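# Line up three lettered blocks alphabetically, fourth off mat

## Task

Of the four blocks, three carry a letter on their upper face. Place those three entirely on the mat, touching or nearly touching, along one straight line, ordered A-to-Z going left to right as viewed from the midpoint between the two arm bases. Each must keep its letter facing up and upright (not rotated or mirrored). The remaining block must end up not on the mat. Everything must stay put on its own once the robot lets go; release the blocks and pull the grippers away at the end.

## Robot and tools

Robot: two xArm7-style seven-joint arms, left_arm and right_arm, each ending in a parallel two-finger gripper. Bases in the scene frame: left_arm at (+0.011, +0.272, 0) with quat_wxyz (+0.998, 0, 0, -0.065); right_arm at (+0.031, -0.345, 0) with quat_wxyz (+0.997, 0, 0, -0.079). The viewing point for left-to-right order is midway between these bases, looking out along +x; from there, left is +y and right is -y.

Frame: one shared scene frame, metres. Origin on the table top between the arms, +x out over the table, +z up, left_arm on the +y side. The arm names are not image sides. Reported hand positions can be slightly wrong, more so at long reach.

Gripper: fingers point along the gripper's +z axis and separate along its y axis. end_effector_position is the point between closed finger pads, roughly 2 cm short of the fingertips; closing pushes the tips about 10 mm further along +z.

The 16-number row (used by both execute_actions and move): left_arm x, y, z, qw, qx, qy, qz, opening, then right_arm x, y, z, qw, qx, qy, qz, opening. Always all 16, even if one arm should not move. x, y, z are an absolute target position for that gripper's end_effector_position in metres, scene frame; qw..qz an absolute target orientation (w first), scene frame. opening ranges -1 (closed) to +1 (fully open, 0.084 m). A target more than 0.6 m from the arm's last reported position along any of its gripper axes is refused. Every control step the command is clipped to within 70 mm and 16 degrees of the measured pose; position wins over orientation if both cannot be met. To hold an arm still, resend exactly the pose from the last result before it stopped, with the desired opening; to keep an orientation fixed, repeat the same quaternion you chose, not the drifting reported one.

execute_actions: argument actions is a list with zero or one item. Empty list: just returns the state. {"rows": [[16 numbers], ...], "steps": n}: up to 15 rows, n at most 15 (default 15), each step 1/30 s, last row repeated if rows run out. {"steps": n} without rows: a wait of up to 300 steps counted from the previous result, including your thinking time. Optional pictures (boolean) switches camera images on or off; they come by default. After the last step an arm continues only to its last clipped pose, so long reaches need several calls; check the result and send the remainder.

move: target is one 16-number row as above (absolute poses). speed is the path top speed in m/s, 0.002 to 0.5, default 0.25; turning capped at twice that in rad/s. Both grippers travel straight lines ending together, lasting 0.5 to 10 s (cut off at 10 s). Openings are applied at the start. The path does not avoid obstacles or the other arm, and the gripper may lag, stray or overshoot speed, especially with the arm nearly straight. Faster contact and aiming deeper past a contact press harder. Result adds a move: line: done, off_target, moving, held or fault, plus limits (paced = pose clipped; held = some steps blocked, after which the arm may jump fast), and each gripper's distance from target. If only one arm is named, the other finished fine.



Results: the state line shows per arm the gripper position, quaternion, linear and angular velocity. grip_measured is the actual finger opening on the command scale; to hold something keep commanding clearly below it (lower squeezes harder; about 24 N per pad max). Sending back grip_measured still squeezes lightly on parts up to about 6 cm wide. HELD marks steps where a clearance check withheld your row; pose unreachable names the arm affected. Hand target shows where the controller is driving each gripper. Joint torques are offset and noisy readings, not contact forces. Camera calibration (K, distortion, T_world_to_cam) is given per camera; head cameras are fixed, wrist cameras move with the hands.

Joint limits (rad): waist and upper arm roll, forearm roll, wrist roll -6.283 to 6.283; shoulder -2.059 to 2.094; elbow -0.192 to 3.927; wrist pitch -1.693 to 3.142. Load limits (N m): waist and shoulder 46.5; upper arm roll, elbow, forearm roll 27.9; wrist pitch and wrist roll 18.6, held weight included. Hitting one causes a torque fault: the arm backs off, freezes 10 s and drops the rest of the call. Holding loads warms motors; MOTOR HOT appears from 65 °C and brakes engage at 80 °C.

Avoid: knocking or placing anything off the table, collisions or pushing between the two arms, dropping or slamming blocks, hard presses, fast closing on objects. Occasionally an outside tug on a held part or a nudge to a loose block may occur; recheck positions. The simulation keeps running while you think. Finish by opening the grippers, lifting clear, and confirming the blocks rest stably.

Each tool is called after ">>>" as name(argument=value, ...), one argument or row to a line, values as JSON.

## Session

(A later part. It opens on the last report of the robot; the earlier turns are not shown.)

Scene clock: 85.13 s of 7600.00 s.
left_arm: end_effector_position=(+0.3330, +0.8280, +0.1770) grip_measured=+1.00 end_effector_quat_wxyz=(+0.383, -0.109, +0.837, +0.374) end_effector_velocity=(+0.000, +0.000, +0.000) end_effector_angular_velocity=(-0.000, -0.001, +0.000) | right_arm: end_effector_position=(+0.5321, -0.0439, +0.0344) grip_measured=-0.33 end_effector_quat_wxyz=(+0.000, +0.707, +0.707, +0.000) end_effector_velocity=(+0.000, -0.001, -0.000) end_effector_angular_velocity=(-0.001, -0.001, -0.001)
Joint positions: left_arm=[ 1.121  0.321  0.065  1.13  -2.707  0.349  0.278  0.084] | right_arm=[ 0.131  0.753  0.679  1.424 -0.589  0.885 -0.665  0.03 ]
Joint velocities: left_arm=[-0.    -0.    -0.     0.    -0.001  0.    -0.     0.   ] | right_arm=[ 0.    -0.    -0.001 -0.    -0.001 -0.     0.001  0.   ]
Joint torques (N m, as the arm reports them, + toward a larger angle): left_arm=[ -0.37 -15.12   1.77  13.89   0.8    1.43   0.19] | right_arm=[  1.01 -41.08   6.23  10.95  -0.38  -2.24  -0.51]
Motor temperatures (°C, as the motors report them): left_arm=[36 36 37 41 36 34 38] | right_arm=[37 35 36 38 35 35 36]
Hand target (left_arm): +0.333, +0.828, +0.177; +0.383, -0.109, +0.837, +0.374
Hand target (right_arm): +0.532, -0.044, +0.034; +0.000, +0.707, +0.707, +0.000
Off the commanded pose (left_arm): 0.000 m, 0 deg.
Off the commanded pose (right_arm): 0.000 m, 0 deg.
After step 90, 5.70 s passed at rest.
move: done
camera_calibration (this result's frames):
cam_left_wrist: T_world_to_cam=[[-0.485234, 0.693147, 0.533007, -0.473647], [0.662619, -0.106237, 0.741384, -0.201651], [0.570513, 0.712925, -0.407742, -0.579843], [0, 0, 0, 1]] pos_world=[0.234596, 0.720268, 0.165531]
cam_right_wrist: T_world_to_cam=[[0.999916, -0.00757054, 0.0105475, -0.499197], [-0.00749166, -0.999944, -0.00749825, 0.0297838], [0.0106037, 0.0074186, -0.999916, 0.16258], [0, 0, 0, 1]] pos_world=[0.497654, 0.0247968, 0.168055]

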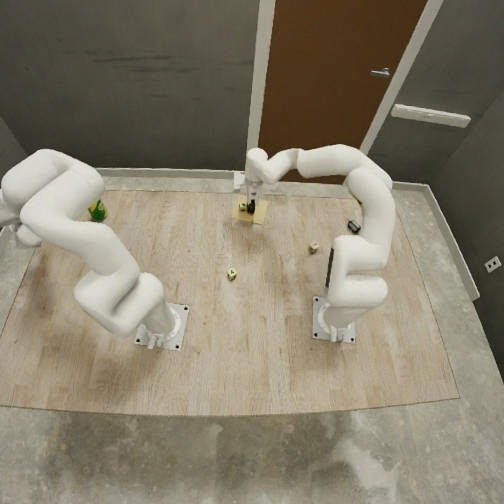

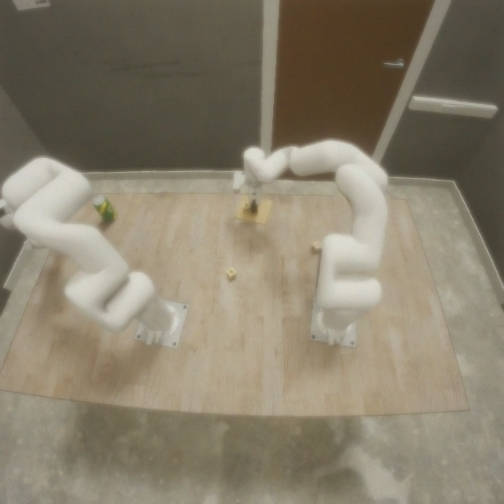

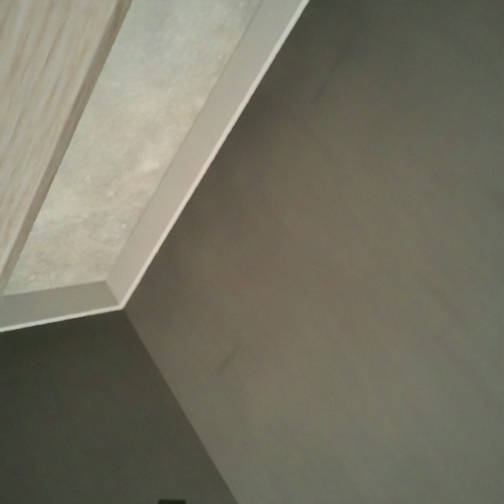

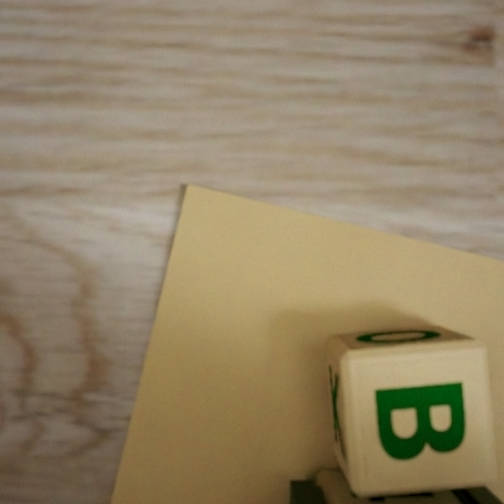

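Touching. Release, square B with a pinch, go to T.

>>> move(
  target=[0.333,0.828,0.177,0.383,-0.109,0.837,0.374,1,0.532,-0.044,0.035,0,0.707,0.707,0,0.4],
)

>>> move(
  target=[0.333,0.828,0.177,0.383,-0.109,0.837,0.374,1,0.532,-0.008,0.035,0,0.707,0.707,0,0.4],
  speed=0.1,
)

>>> move(
  target=[0.333,0.828,0.177,0.383,-0.109,0.837,0.374,1,0.532,-0.008,0.035,0,0.707,0.707,0,-0.45],
)

>>> move(
  target=[0.333,0.828,0.177,0.383,-0.109,0.837,0.374,1,0.532,-0.008,0.035,0,0.707,0.707,0,0.4],
)

>>> move(
  target=[0.333,0.828,0.177,0.383,-0.109,0.837,0.374,1,0.532,-0.03,0.08,0,0.707,0.707,0,0.4],
)

>>> move(
  target=[0.333,0.828,0.177,0.383,-0.109,0.837,0.374,1,0.339,-0.3035,0.075,0,0.954,0.301,0,0.4],
  speed=0.35,
)

Scene clock: 93.33 s of 7600.00 s.
left_arm: end_effector_position=(+0.3330, +0.8280, +0.1770) grip_measured=+1.00 end_effector_quat_wxyz=(+0.383, -0.109, +0.837, +0.374) end_effector_velocity=(+0.001, -0.000, +0.000) end_effector_angular_velocity=(+0.000, -0.001, -0.000) | right_arm: end_effector_position=(+0.5320, -0.0440, +0.0349) grip_measured=+0.39 end_effector_quat_wxyz=(-0.000, +0.707, +0.707, -0.000) end_effector_velocity=(+0.000, -0.000, +0.000) end_effector_angular_velocity=(-0.001, -0.001, -0.000)
Joint positions: left_arm=[ 1.121  0.321  0.065  1.13  -2.707  0.349  0.278  0.084] | right_arm=[ 0.13   0.752  0.679  1.423 -0.587  0.886 -0.666  0.061]
Joint velocities: left_arm=[-0.001 -0.    -0.     0.    -0.001  0.     0.001  0.   ] | right_arm=[ 0.001 -0.001 -0.001  0.     0.     0.    -0.    -0.   ]
Joint torques (N m, as the arm reports them, + toward a larger angle): left_arm=[ -0.88 -15.17   1.76  13.96   0.79   1.07   0.5 ] | right_arm=[  0.64 -42.91   6.53  11.17  -0.23  -2.14  -0.45]
Motor temperatures (°C, as the motors report them): left_arm=[36 36 37 41 36 34 38] | right_arm=[37 35 36 38 35 35 36]
Hand target (left_arm): +0.333, +0.828, +0.177; +0.383, -0.109, +0.837, +0.374
Hand target (right_arm): +0.532, -0.044, +0.035; -0.000, +0.707, +0.707, -0.000
Off the commanded pose (left_arm): 0.000 m, 0 deg.
Off the commanded pose (right_arm): 0.000 m, 0 deg.
After step 90, 4.50 s passed at rest.
move: done
camera_calibration (this result's frames):
cam_left_wrist: T_world_to_cam=[[-0.485234, 0.693147, 0.533007, -0.473647], [0.662619, -0.106237, 0.741384, -0.201651], [0.570513, 0.712925, -0.407742, -0.579843], [0, 0, 0, 1]] pos_world=[0.234596, 0.720268, 0.165531]
cam_right_wrist: T_world_to_cam=[[0.999922, -0.00758705, 0.00989948, -0.499009], [-0.00751488, -0.999945, -0.00730678, 0.0296603], [0.00995437, 0.00723182, -0.999924, 0.163422], [0, 0, 0, 1]] pos_world=[0.497566, 0.0246908, 0.168566]

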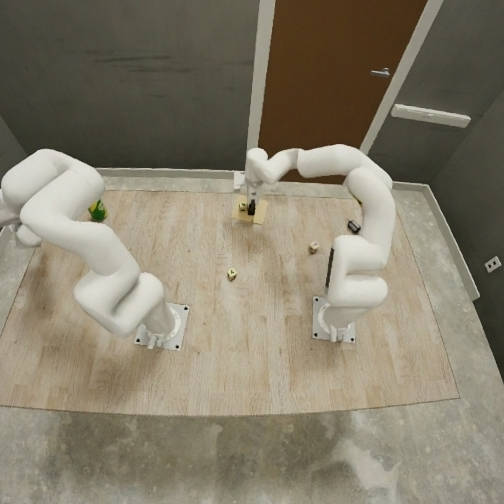

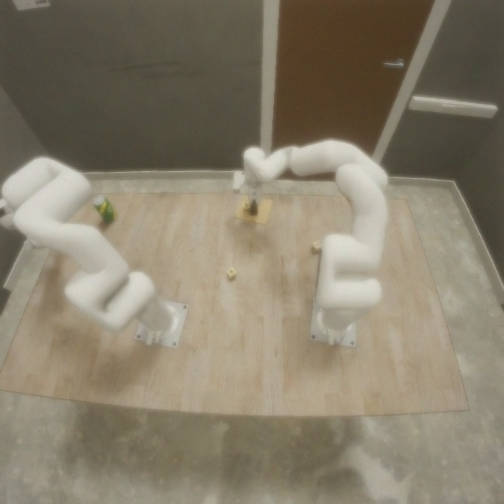

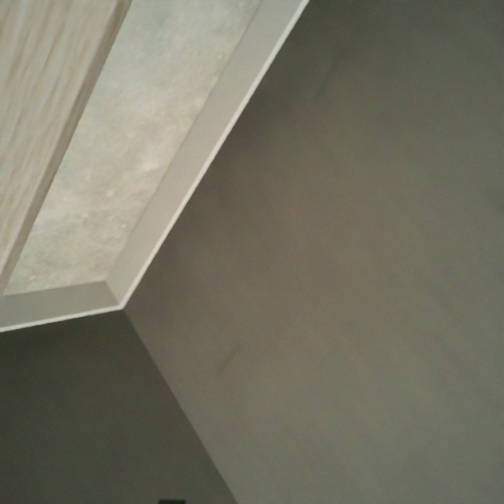

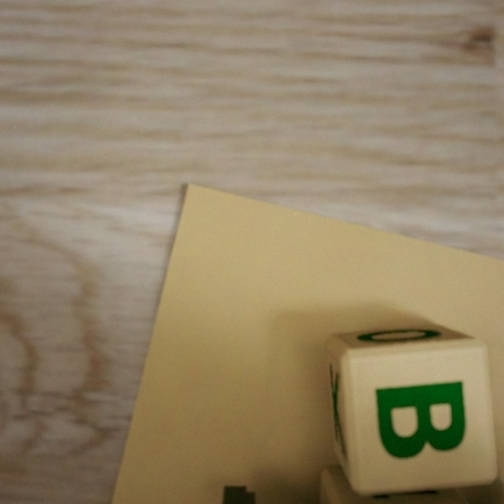

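Scene clock: 94.13 s of 7600.00 s.
left_arm: end_effector_position=(+0.3330, +0.8280, +0.1770) grip_measured=+1.00 end_effector_quat_wxyz=(+0.383, -0.109, +0.837, +0.374) end_effector_velocity=(+0.000, -0.001, -0.001) end_effector_angular_velocity=(-0.001, +0.000, -0.000) | right_arm: end_effector_position=(+0.5321, -0.0086, +0.0349) grip_measured=+0.39 end_effector_quat_wxyz=(+0.000, +0.707, +0.707, -0.000) end_effector_velocity=(+0.004, -0.003, -0.000) end_effector_angular_velocity=(-0.004, -0.001, -0.009)
Joint positions: left_arm=[ 1.121  0.321  0.065  1.13  -2.707  0.349  0.278  0.084] | right_arm=[ 0.215  0.807  0.671  1.522 -0.595  0.929 -0.625  0.061]
Joint velocities: left_arm=[ 0.    -0.    -0.001 -0.001 -0.001 -0.     0.    -0.   ] | right_arm=[ 0.001  0.003 -0.006  0.01   0.001  0.005  0.001 -0.   ]
Joint torques (N m, as the arm reports them, + toward a larger angle): left_arm=[ -0.39 -14.99   1.76  13.9    0.98   1.23   0.24] | right_arm=[  1.01 -45.22   6.95  11.09  -0.18  -2.1   -0.43]
Motor temperatures (°C, as the motors report them): left_arm=[36 36 37 41 36 34 38] | right_arm=[37 35 36 38 35 35 36]
Hand target (left_arm): +0.333, +0.828, +0.177; +0.383, -0.109, +0.837, +0.374
Hand target (right_arm): +0.532, -0.008, +0.035; -0.000, +0.707, +0.707, -0.000
Off the commanded pose (left_arm): 0.000 m, 0 deg.
Off the commanded pose (right_arm): 0.001 m, 0 deg.
move: done
camera_calibration (this result's frames):
cam_left_wrist: T_world_to_cam=[[-0.485234, 0.693146, 0.533007, -0.473647], [0.662619, -0.106237, 0.741384, -0.201651], [0.570513, 0.712925, -0.407742, -0.579843], [0, 0, 0, 1]] pos_world=[0.234596, 0.720268, 0.165531]
cam_right_wrist: T_world_to_cam=[[0.999914, -0.00844837, 0.0100375, -0.49891], [-0.00837722, -0.99994, -0.00710849, 0.065516], [0.0100969, 0.00702379, -0.999924, 0.163106], [0, 0, 0, 1]] pos_world=[0.497769, 0.0601514, 0.168567]

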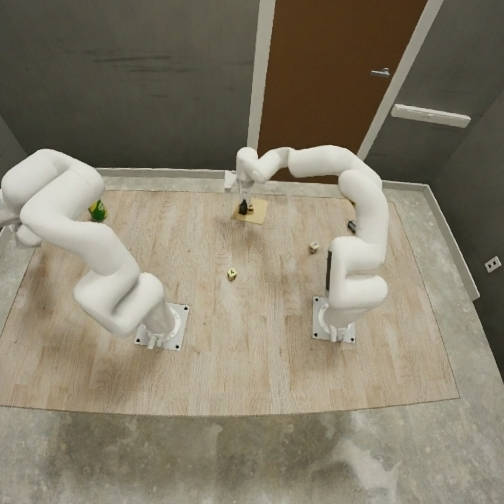

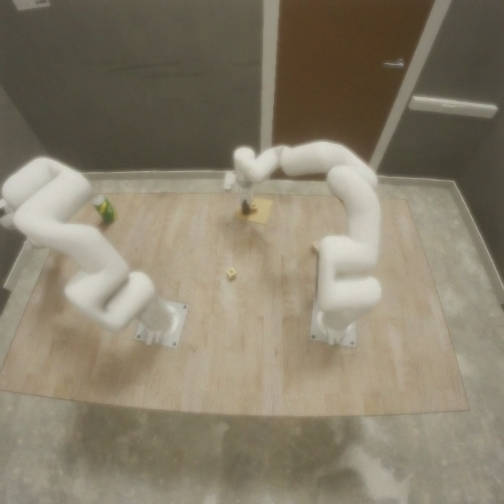

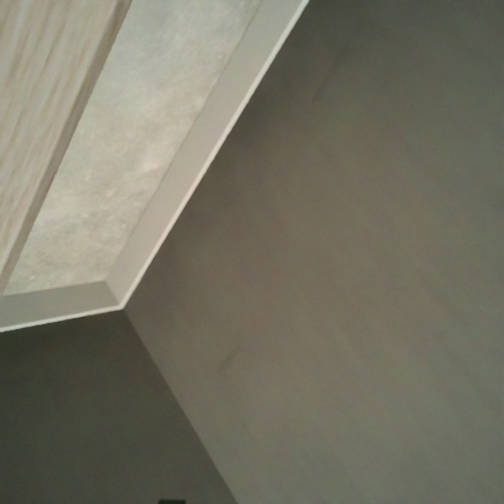

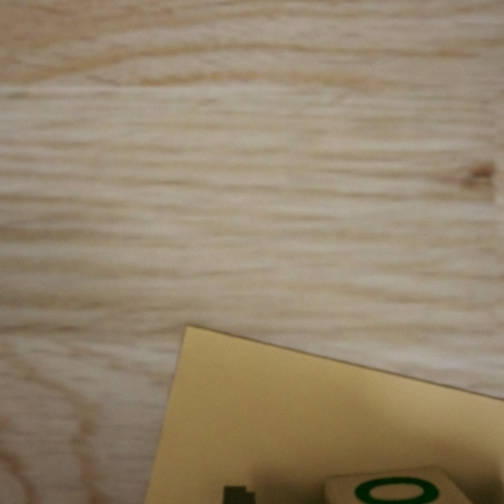

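Scene clock: 94.83 s of 7600.00 s.
left_arm: end_effector_position=(+0.3330, +0.8280, +0.1770) grip_measured=+1.00 end_effector_quat_wxyz=(+0.383, -0.109, +0.837, +0.374) end_effector_velocity=(+0.000, +0.001, +0.001) end_effector_angular_velocity=(+0.002, -0.001, +0.001) | right_arm: end_effector_position=(+0.5320, -0.0080, +0.0350) grip_measured=-0.33 end_effector_quat_wxyz=(+0.000, +0.707, +0.707, -0.000) end_effector_velocity=(-0.001, +0.001, +0.001) end_effector_angular_velocity=(+0.001, -0.000, +0.002)
Joint positions: left_arm=[ 1.121  0.321  0.065  1.13  -2.707  0.349  0.278  0.084] | right_arm=[ 0.216  0.807  0.671  1.523 -0.595  0.93  -0.625  0.03 ]
Joint velocities: left_arm=[ 0.     0.     0.     0.002 -0.001  0.     0.001 -0.   ] | right_arm=[ 0.002 -0.002  0.    -0.     0.001  0.     0.     0.   ]
Joint torques (N m, as the arm reports them, + toward a larger angle): left_arm=[ -0.4  -14.83   1.8   13.83   0.82   1.08   0.27] | right_arm=[  1.02 -45.04   6.76  11.27  -0.07  -2.1   -0.36]
Motor temperatures (°C, as the motors report them): left_arm=[36 36 37 41 36 34 38] | right_arm=[37 35 36 38 35 35 36]
Hand target (left_arm): +0.333, +0.828, +0.177; +0.383, -0.109, +0.837, +0.374
Hand target (right_arm): +0.532, -0.008, +0.035; -0.000, +0.707, +0.707, -0.000
Off the commanded pose (left_arm): 0.000 m, 0 deg.
Off the commanded pose (right_arm): 0.000 m, 0 deg.
move: done
camera_calibration (this result's frames):
cam_left_wrist: T_world_to_cam=[[-0.485234, 0.693147, 0.533007, -0.473647], [0.662619, -0.106237, 0.741384, -0.201651], [0.570513, 0.712925, -0.407742, -0.579843], [0, 0, 0, 1]] pos_world=[0.234596, 0.720268, 0.165531]
cam_right_wrist: T_world_to_cam=[[0.999921, -0.00761188, 0.0100103, -0.498772], [-0.00753887, -0.999945, -0.00731066, 0.065668], [0.0100654, 0.00723461, -0.999923, 0.163183], [0, 0, 0, 1]] pos_world=[0.497585, 0.0606872, 0.168643]

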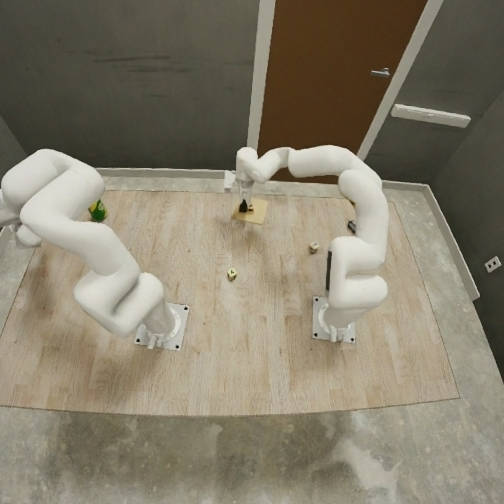

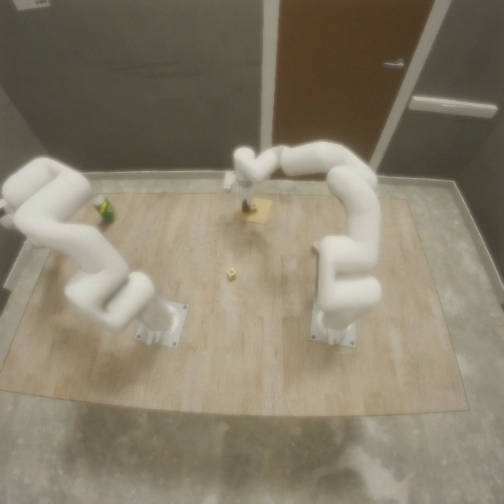

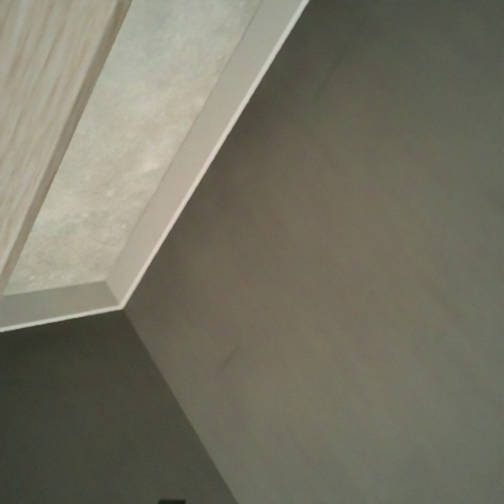

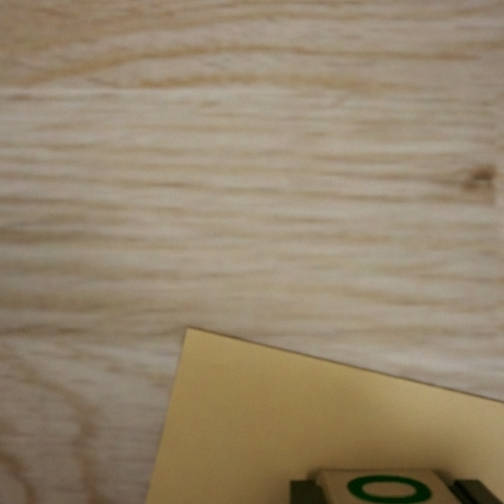

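Scene clock: 95.53 s of 7600.00 s.
left_arm: end_effector_position=(+0.3330, +0.8280, +0.1770) grip_measured=+1.00 end_effector_quat_wxyz=(+0.383, -0.109, +0.837, +0.374) end_effector_velocity=(-0.001, +0.001, +0.000) end_effector_angular_velocity=(+0.000, -0.001, +0.002) | right_arm: end_effector_position=(+0.5320, -0.0080, +0.0350) grip_measured=+0.39 end_effector_quat_wxyz=(-0.000, +0.707, +0.707, -0.000) end_effector_velocity=(-0.000, -0.001, -0.001) end_effector_angular_velocity=(-0.000, +0.002, -0.002)
Joint positions: left_arm=[ 1.121  0.321  0.065  1.13  -2.707  0.349  0.278  0.084] | right_arm=[ 0.216  0.807  0.671  1.523 -0.595  0.93  -0.625  0.061]
Joint velocities: left_arm=[ 0.     0.     0.001  0.    -0.001  0.     0.     0.   ] | right_arm=[-0.     0.001 -0.001  0.     0.001  0.    -0.     0.   ]
Joint torques (N m, as the arm reports them, + toward a larger angle): left_arm=[  0.01 -15.2    1.71  13.88   0.8    1.35   0.29] | right_arm=[  0.74 -45.33   6.56  11.42  -0.11  -2.09  -0.42]
Motor temperatures (°C, as the motors report them): left_arm=[36 36 37 41 36 34 38] | right_arm=[37 35 36 38 35 35 36]
Hand target (left_arm): +0.333, +0.828, +0.177; +0.383, -0.109, +0.837, +0.374
Hand target (right_arm): +0.532, -0.008, +0.035; -0.000, +0.707, +0.707, -0.000
Off the commanded pose (left_arm): 0.000 m, 0 deg.
Off the commanded pose (right_arm): 0.000 m, 0 deg.
move: done
camera_calibration (this result's frames):
cam_left_wrist: T_world_to_cam=[[-0.485234, 0.693147, 0.533007, -0.473647], [0.662619, -0.106237, 0.741384, -0.201651], [0.570513, 0.712925, -0.407742, -0.579843], [0, 0, 0, 1]] pos_world=[0.234596, 0.720268, 0.165531]
cam_right_wrist: T_world_to_cam=[[0.999921, -0.00758519, 0.0100292, -0.498775], [-0.00751168, -0.999945, -0.00734657, 0.0656805], [0.0100844, 0.00727065, -0.999923, 0.163176], [0, 0, 0, 1]] pos_world=[0.497583, 0.0607071, 0.168648]

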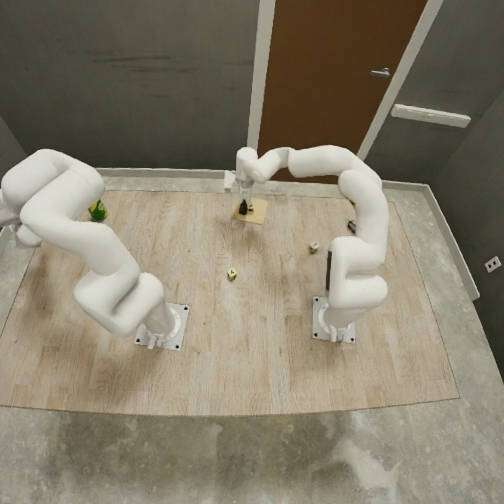

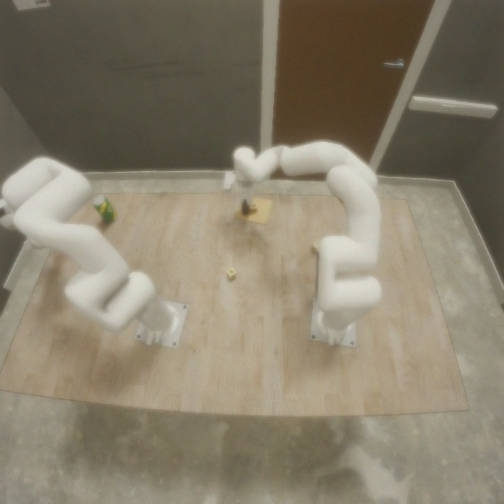

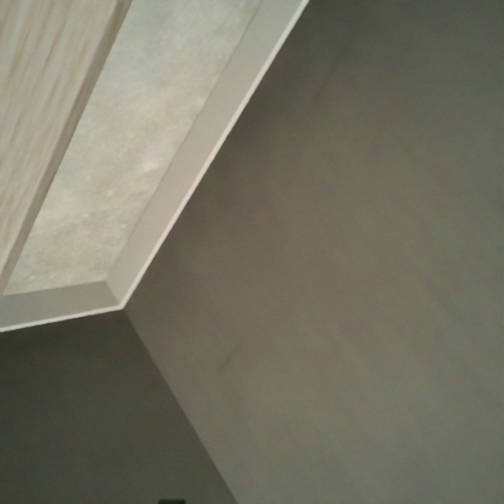

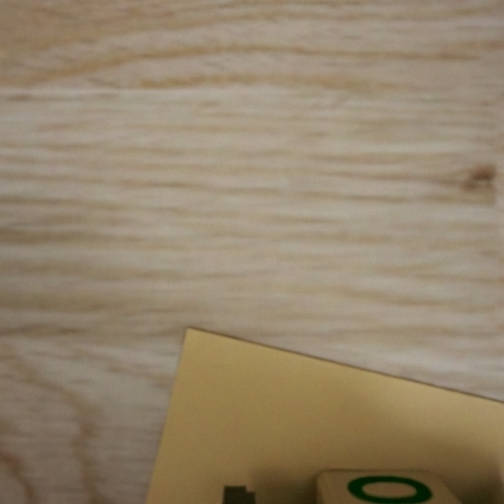

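Scene clock: 96.37 s of 7600.00 s.
left_arm: end_effector_position=(+0.3330, +0.8280, +0.1770) grip_measured=+1.00 end_effector_quat_wxyz=(+0.383, -0.109, +0.837, +0.374) end_effector_velocity=(-0.000, +0.000, -0.000) end_effector_angular_velocity=(-0.000, -0.001, +0.001) | right_arm: end_effector_position=(+0.5316, -0.0299, +0.0795) grip_measured=+0.39 end_effector_quat_wxyz=(-0.000, +0.707, +0.707, -0.000) end_effector_velocity=(+0.000, +0.001, +0.003) end_effector_angular_velocity=(+0.003, -0.003, +0.001)
Joint positions: left_arm=[ 1.121  0.321  0.065  1.13  -2.707  0.349  0.278  0.084] | right_arm=[ 0.14   0.698  0.718  1.474 -0.533  0.982 -0.682  0.061]
Joint velocities: left_arm=[ 0.001  0.    -0.    -0.    -0.001  0.    -0.    -0.   ] | right_arm=[-0.001 -0.004  0.002  0.     0.003  0.    -0.002 -0.   ]
Joint torques (N m, as the arm reports them, + toward a larger angle): left_arm=[ -0.14 -14.82   1.65  13.84   0.79   1.34   0.38] | right_arm=[  0.77 -42.57   6.39  12.06  -0.13  -2.12  -0.5 ]
Motor temperatures (°C, as the motors report them): left_arm=[36 36 37 41 36 34 38] | right_arm=[37 35 36 38 35 35 36]
Hand target (left_arm): +0.333, +0.828, +0.177; +0.383, -0.109, +0.837, +0.374
Hand target (right_arm): +0.532, -0.030, +0.080; +0.000, +0.707, +0.707, +0.000
Off the commanded pose (left_arm): 0.000 m, 0 deg.
Off the commanded pose (right_arm): 0.001 m, 0 deg.
move: done
camera_calibration (this result's frames):
cam_left_wrist: T_world_to_cam=[[-0.485233, 0.693147, 0.533007, -0.473647], [0.662619, -0.106237, 0.741384, -0.201651], [0.570513, 0.712925, -0.407742, -0.579843], [0, 0, 0, 1]] pos_world=[0.234596, 0.720268, 0.165531]
cam_right_wrist: T_world_to_cam=[[0.999934, -0.00686899, 0.00915929, -0.498928], [-0.00680523, -0.999953, -0.00697467, 0.0437204], [0.00920676, 0.00691188, -0.999934, 0.208291], [0, 0, 0, 1]] pos_world=[0.497275, 0.0388515, 0.213152]

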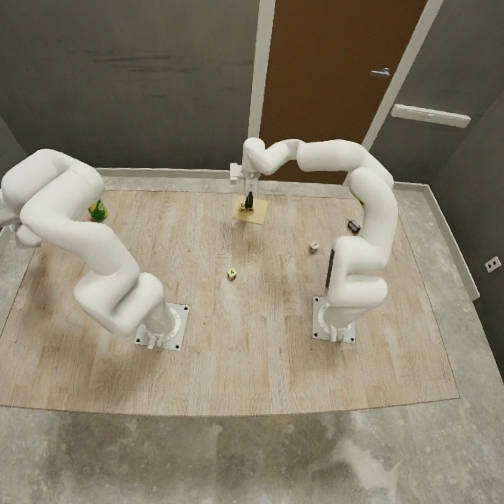

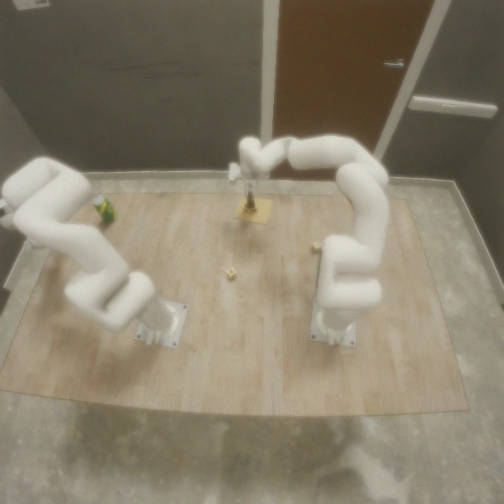

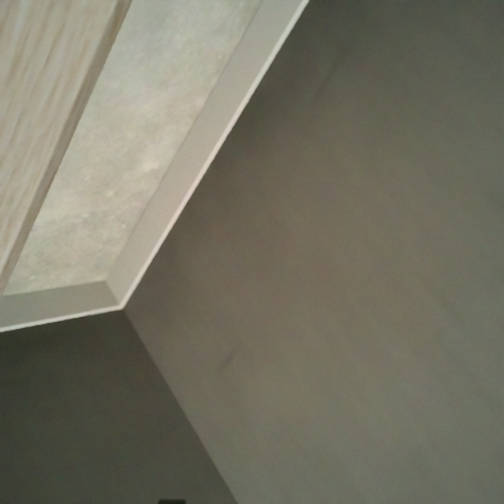

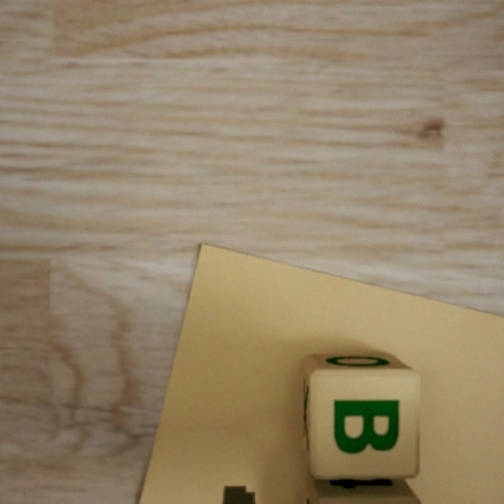

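Scene clock: 98.37 s of 7600.00 s.
left_arm: end_effector_position=(+0.3330, +0.8280, +0.1770) grip_measured=+1.00 end_effector_quat_wxyz=(+0.383, -0.109, +0.837, +0.374) end_effector_velocity=(-0.000, -0.000, -0.000) end_effector_angular_velocity=(+0.001, +0.001, -0.001) | right_arm: end_effector_position=(+0.3397, -0.3032, +0.0744) grip_measured=+0.39 end_effector_quat_wxyz=(-0.000, +0.953, +0.302, -0.001) end_effector_velocity=(-0.001, -0.002, +0.000) end_effector_angular_velocity=(+0.002, -0.001, -0.005)
Joint positions: left_arm=[ 1.121  0.321  0.065  1.13  -2.707  0.349  0.278  0.084] | right_arm=[-0.292 -0.306  0.632  0.358  0.307  0.632 -0.704  0.061]
Joint velocities: left_arm=[-0.    -0.     0.    -0.     0.002  0.     0.     0.   ] | right_arm=[ 0.001 -0.007 -0.007 -0.005  0.006  0.002 -0.006 -0.   ]
Joint torques (N m, as the arm reports them, + toward a larger angle): left_arm=[ -0.4  -14.96   1.76  14.03   0.83   1.46   0.25] | right_arm=[  0.76 -13.08  -0.83  11.11  -0.38  -2.05  -0.45]
Motor temperatures (°C, as the motors report them): left_arm=[36 36 37 41 36 34 38] | right_arm=[37 35 36 38 35 35 36]
Hand target (left_arm): +0.333, +0.828, +0.177; +0.383, -0.109, +0.837, +0.374
Hand target (right_arm): +0.340, -0.303, +0.074; -0.000, +0.953, +0.302, -0.001
Off the commanded pose (left_arm): 0.000 m, 0 deg.
Off the commanded pose (right_arm): 0.001 m, 0 deg.
move: done
camera_calibration (this result's frames):
cam_left_wrist: T_world_to_cam=[[-0.485234, 0.693147, 0.533007, -0.473647], [0.662619, -0.106237, 0.741384, -0.201651], [0.570513, 0.712925, -0.407742, -0.579843], [0, 0, 0, 1]] pos_world=[0.234596, 0.720268, 0.165531]
cam_right_wrist: T_world_to_cam=[[0.569873, -0.821679, 0.00934105, -0.409845], [-0.821667, -0.569935, -0.00618491, 0.176239], [0.0104058, -0.00415062, -0.999937, 0.203096], [0, 0, 0, 1]] pos_world=[0.376256, -0.235473, 0.208002]

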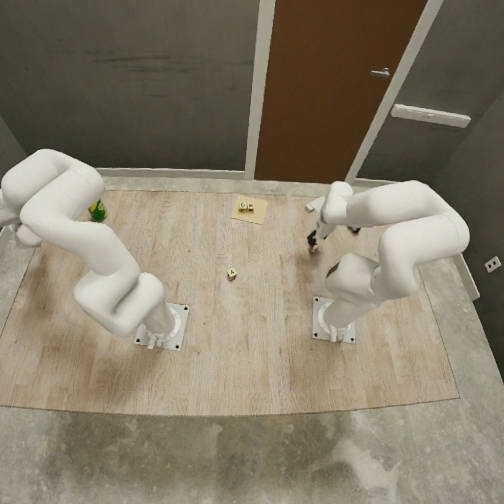

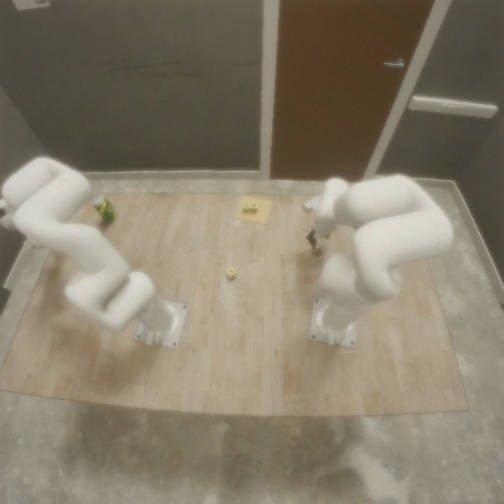

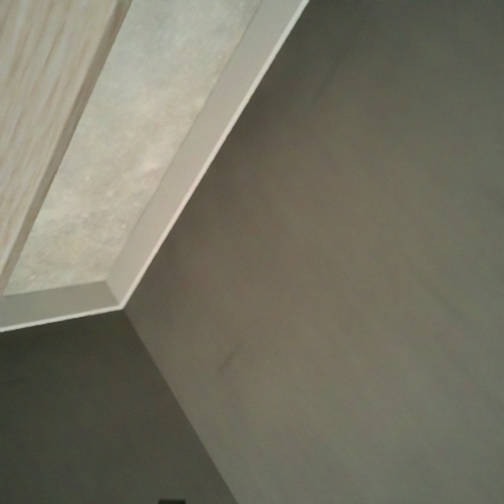

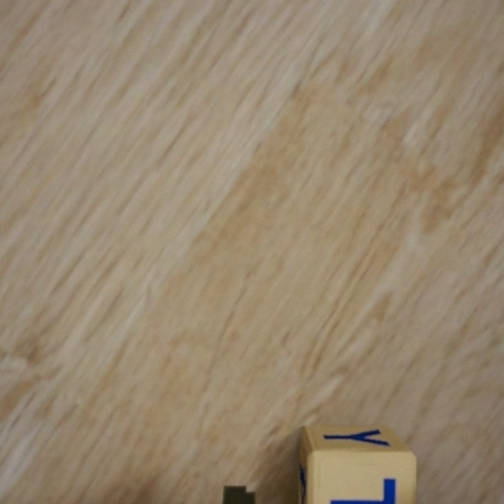

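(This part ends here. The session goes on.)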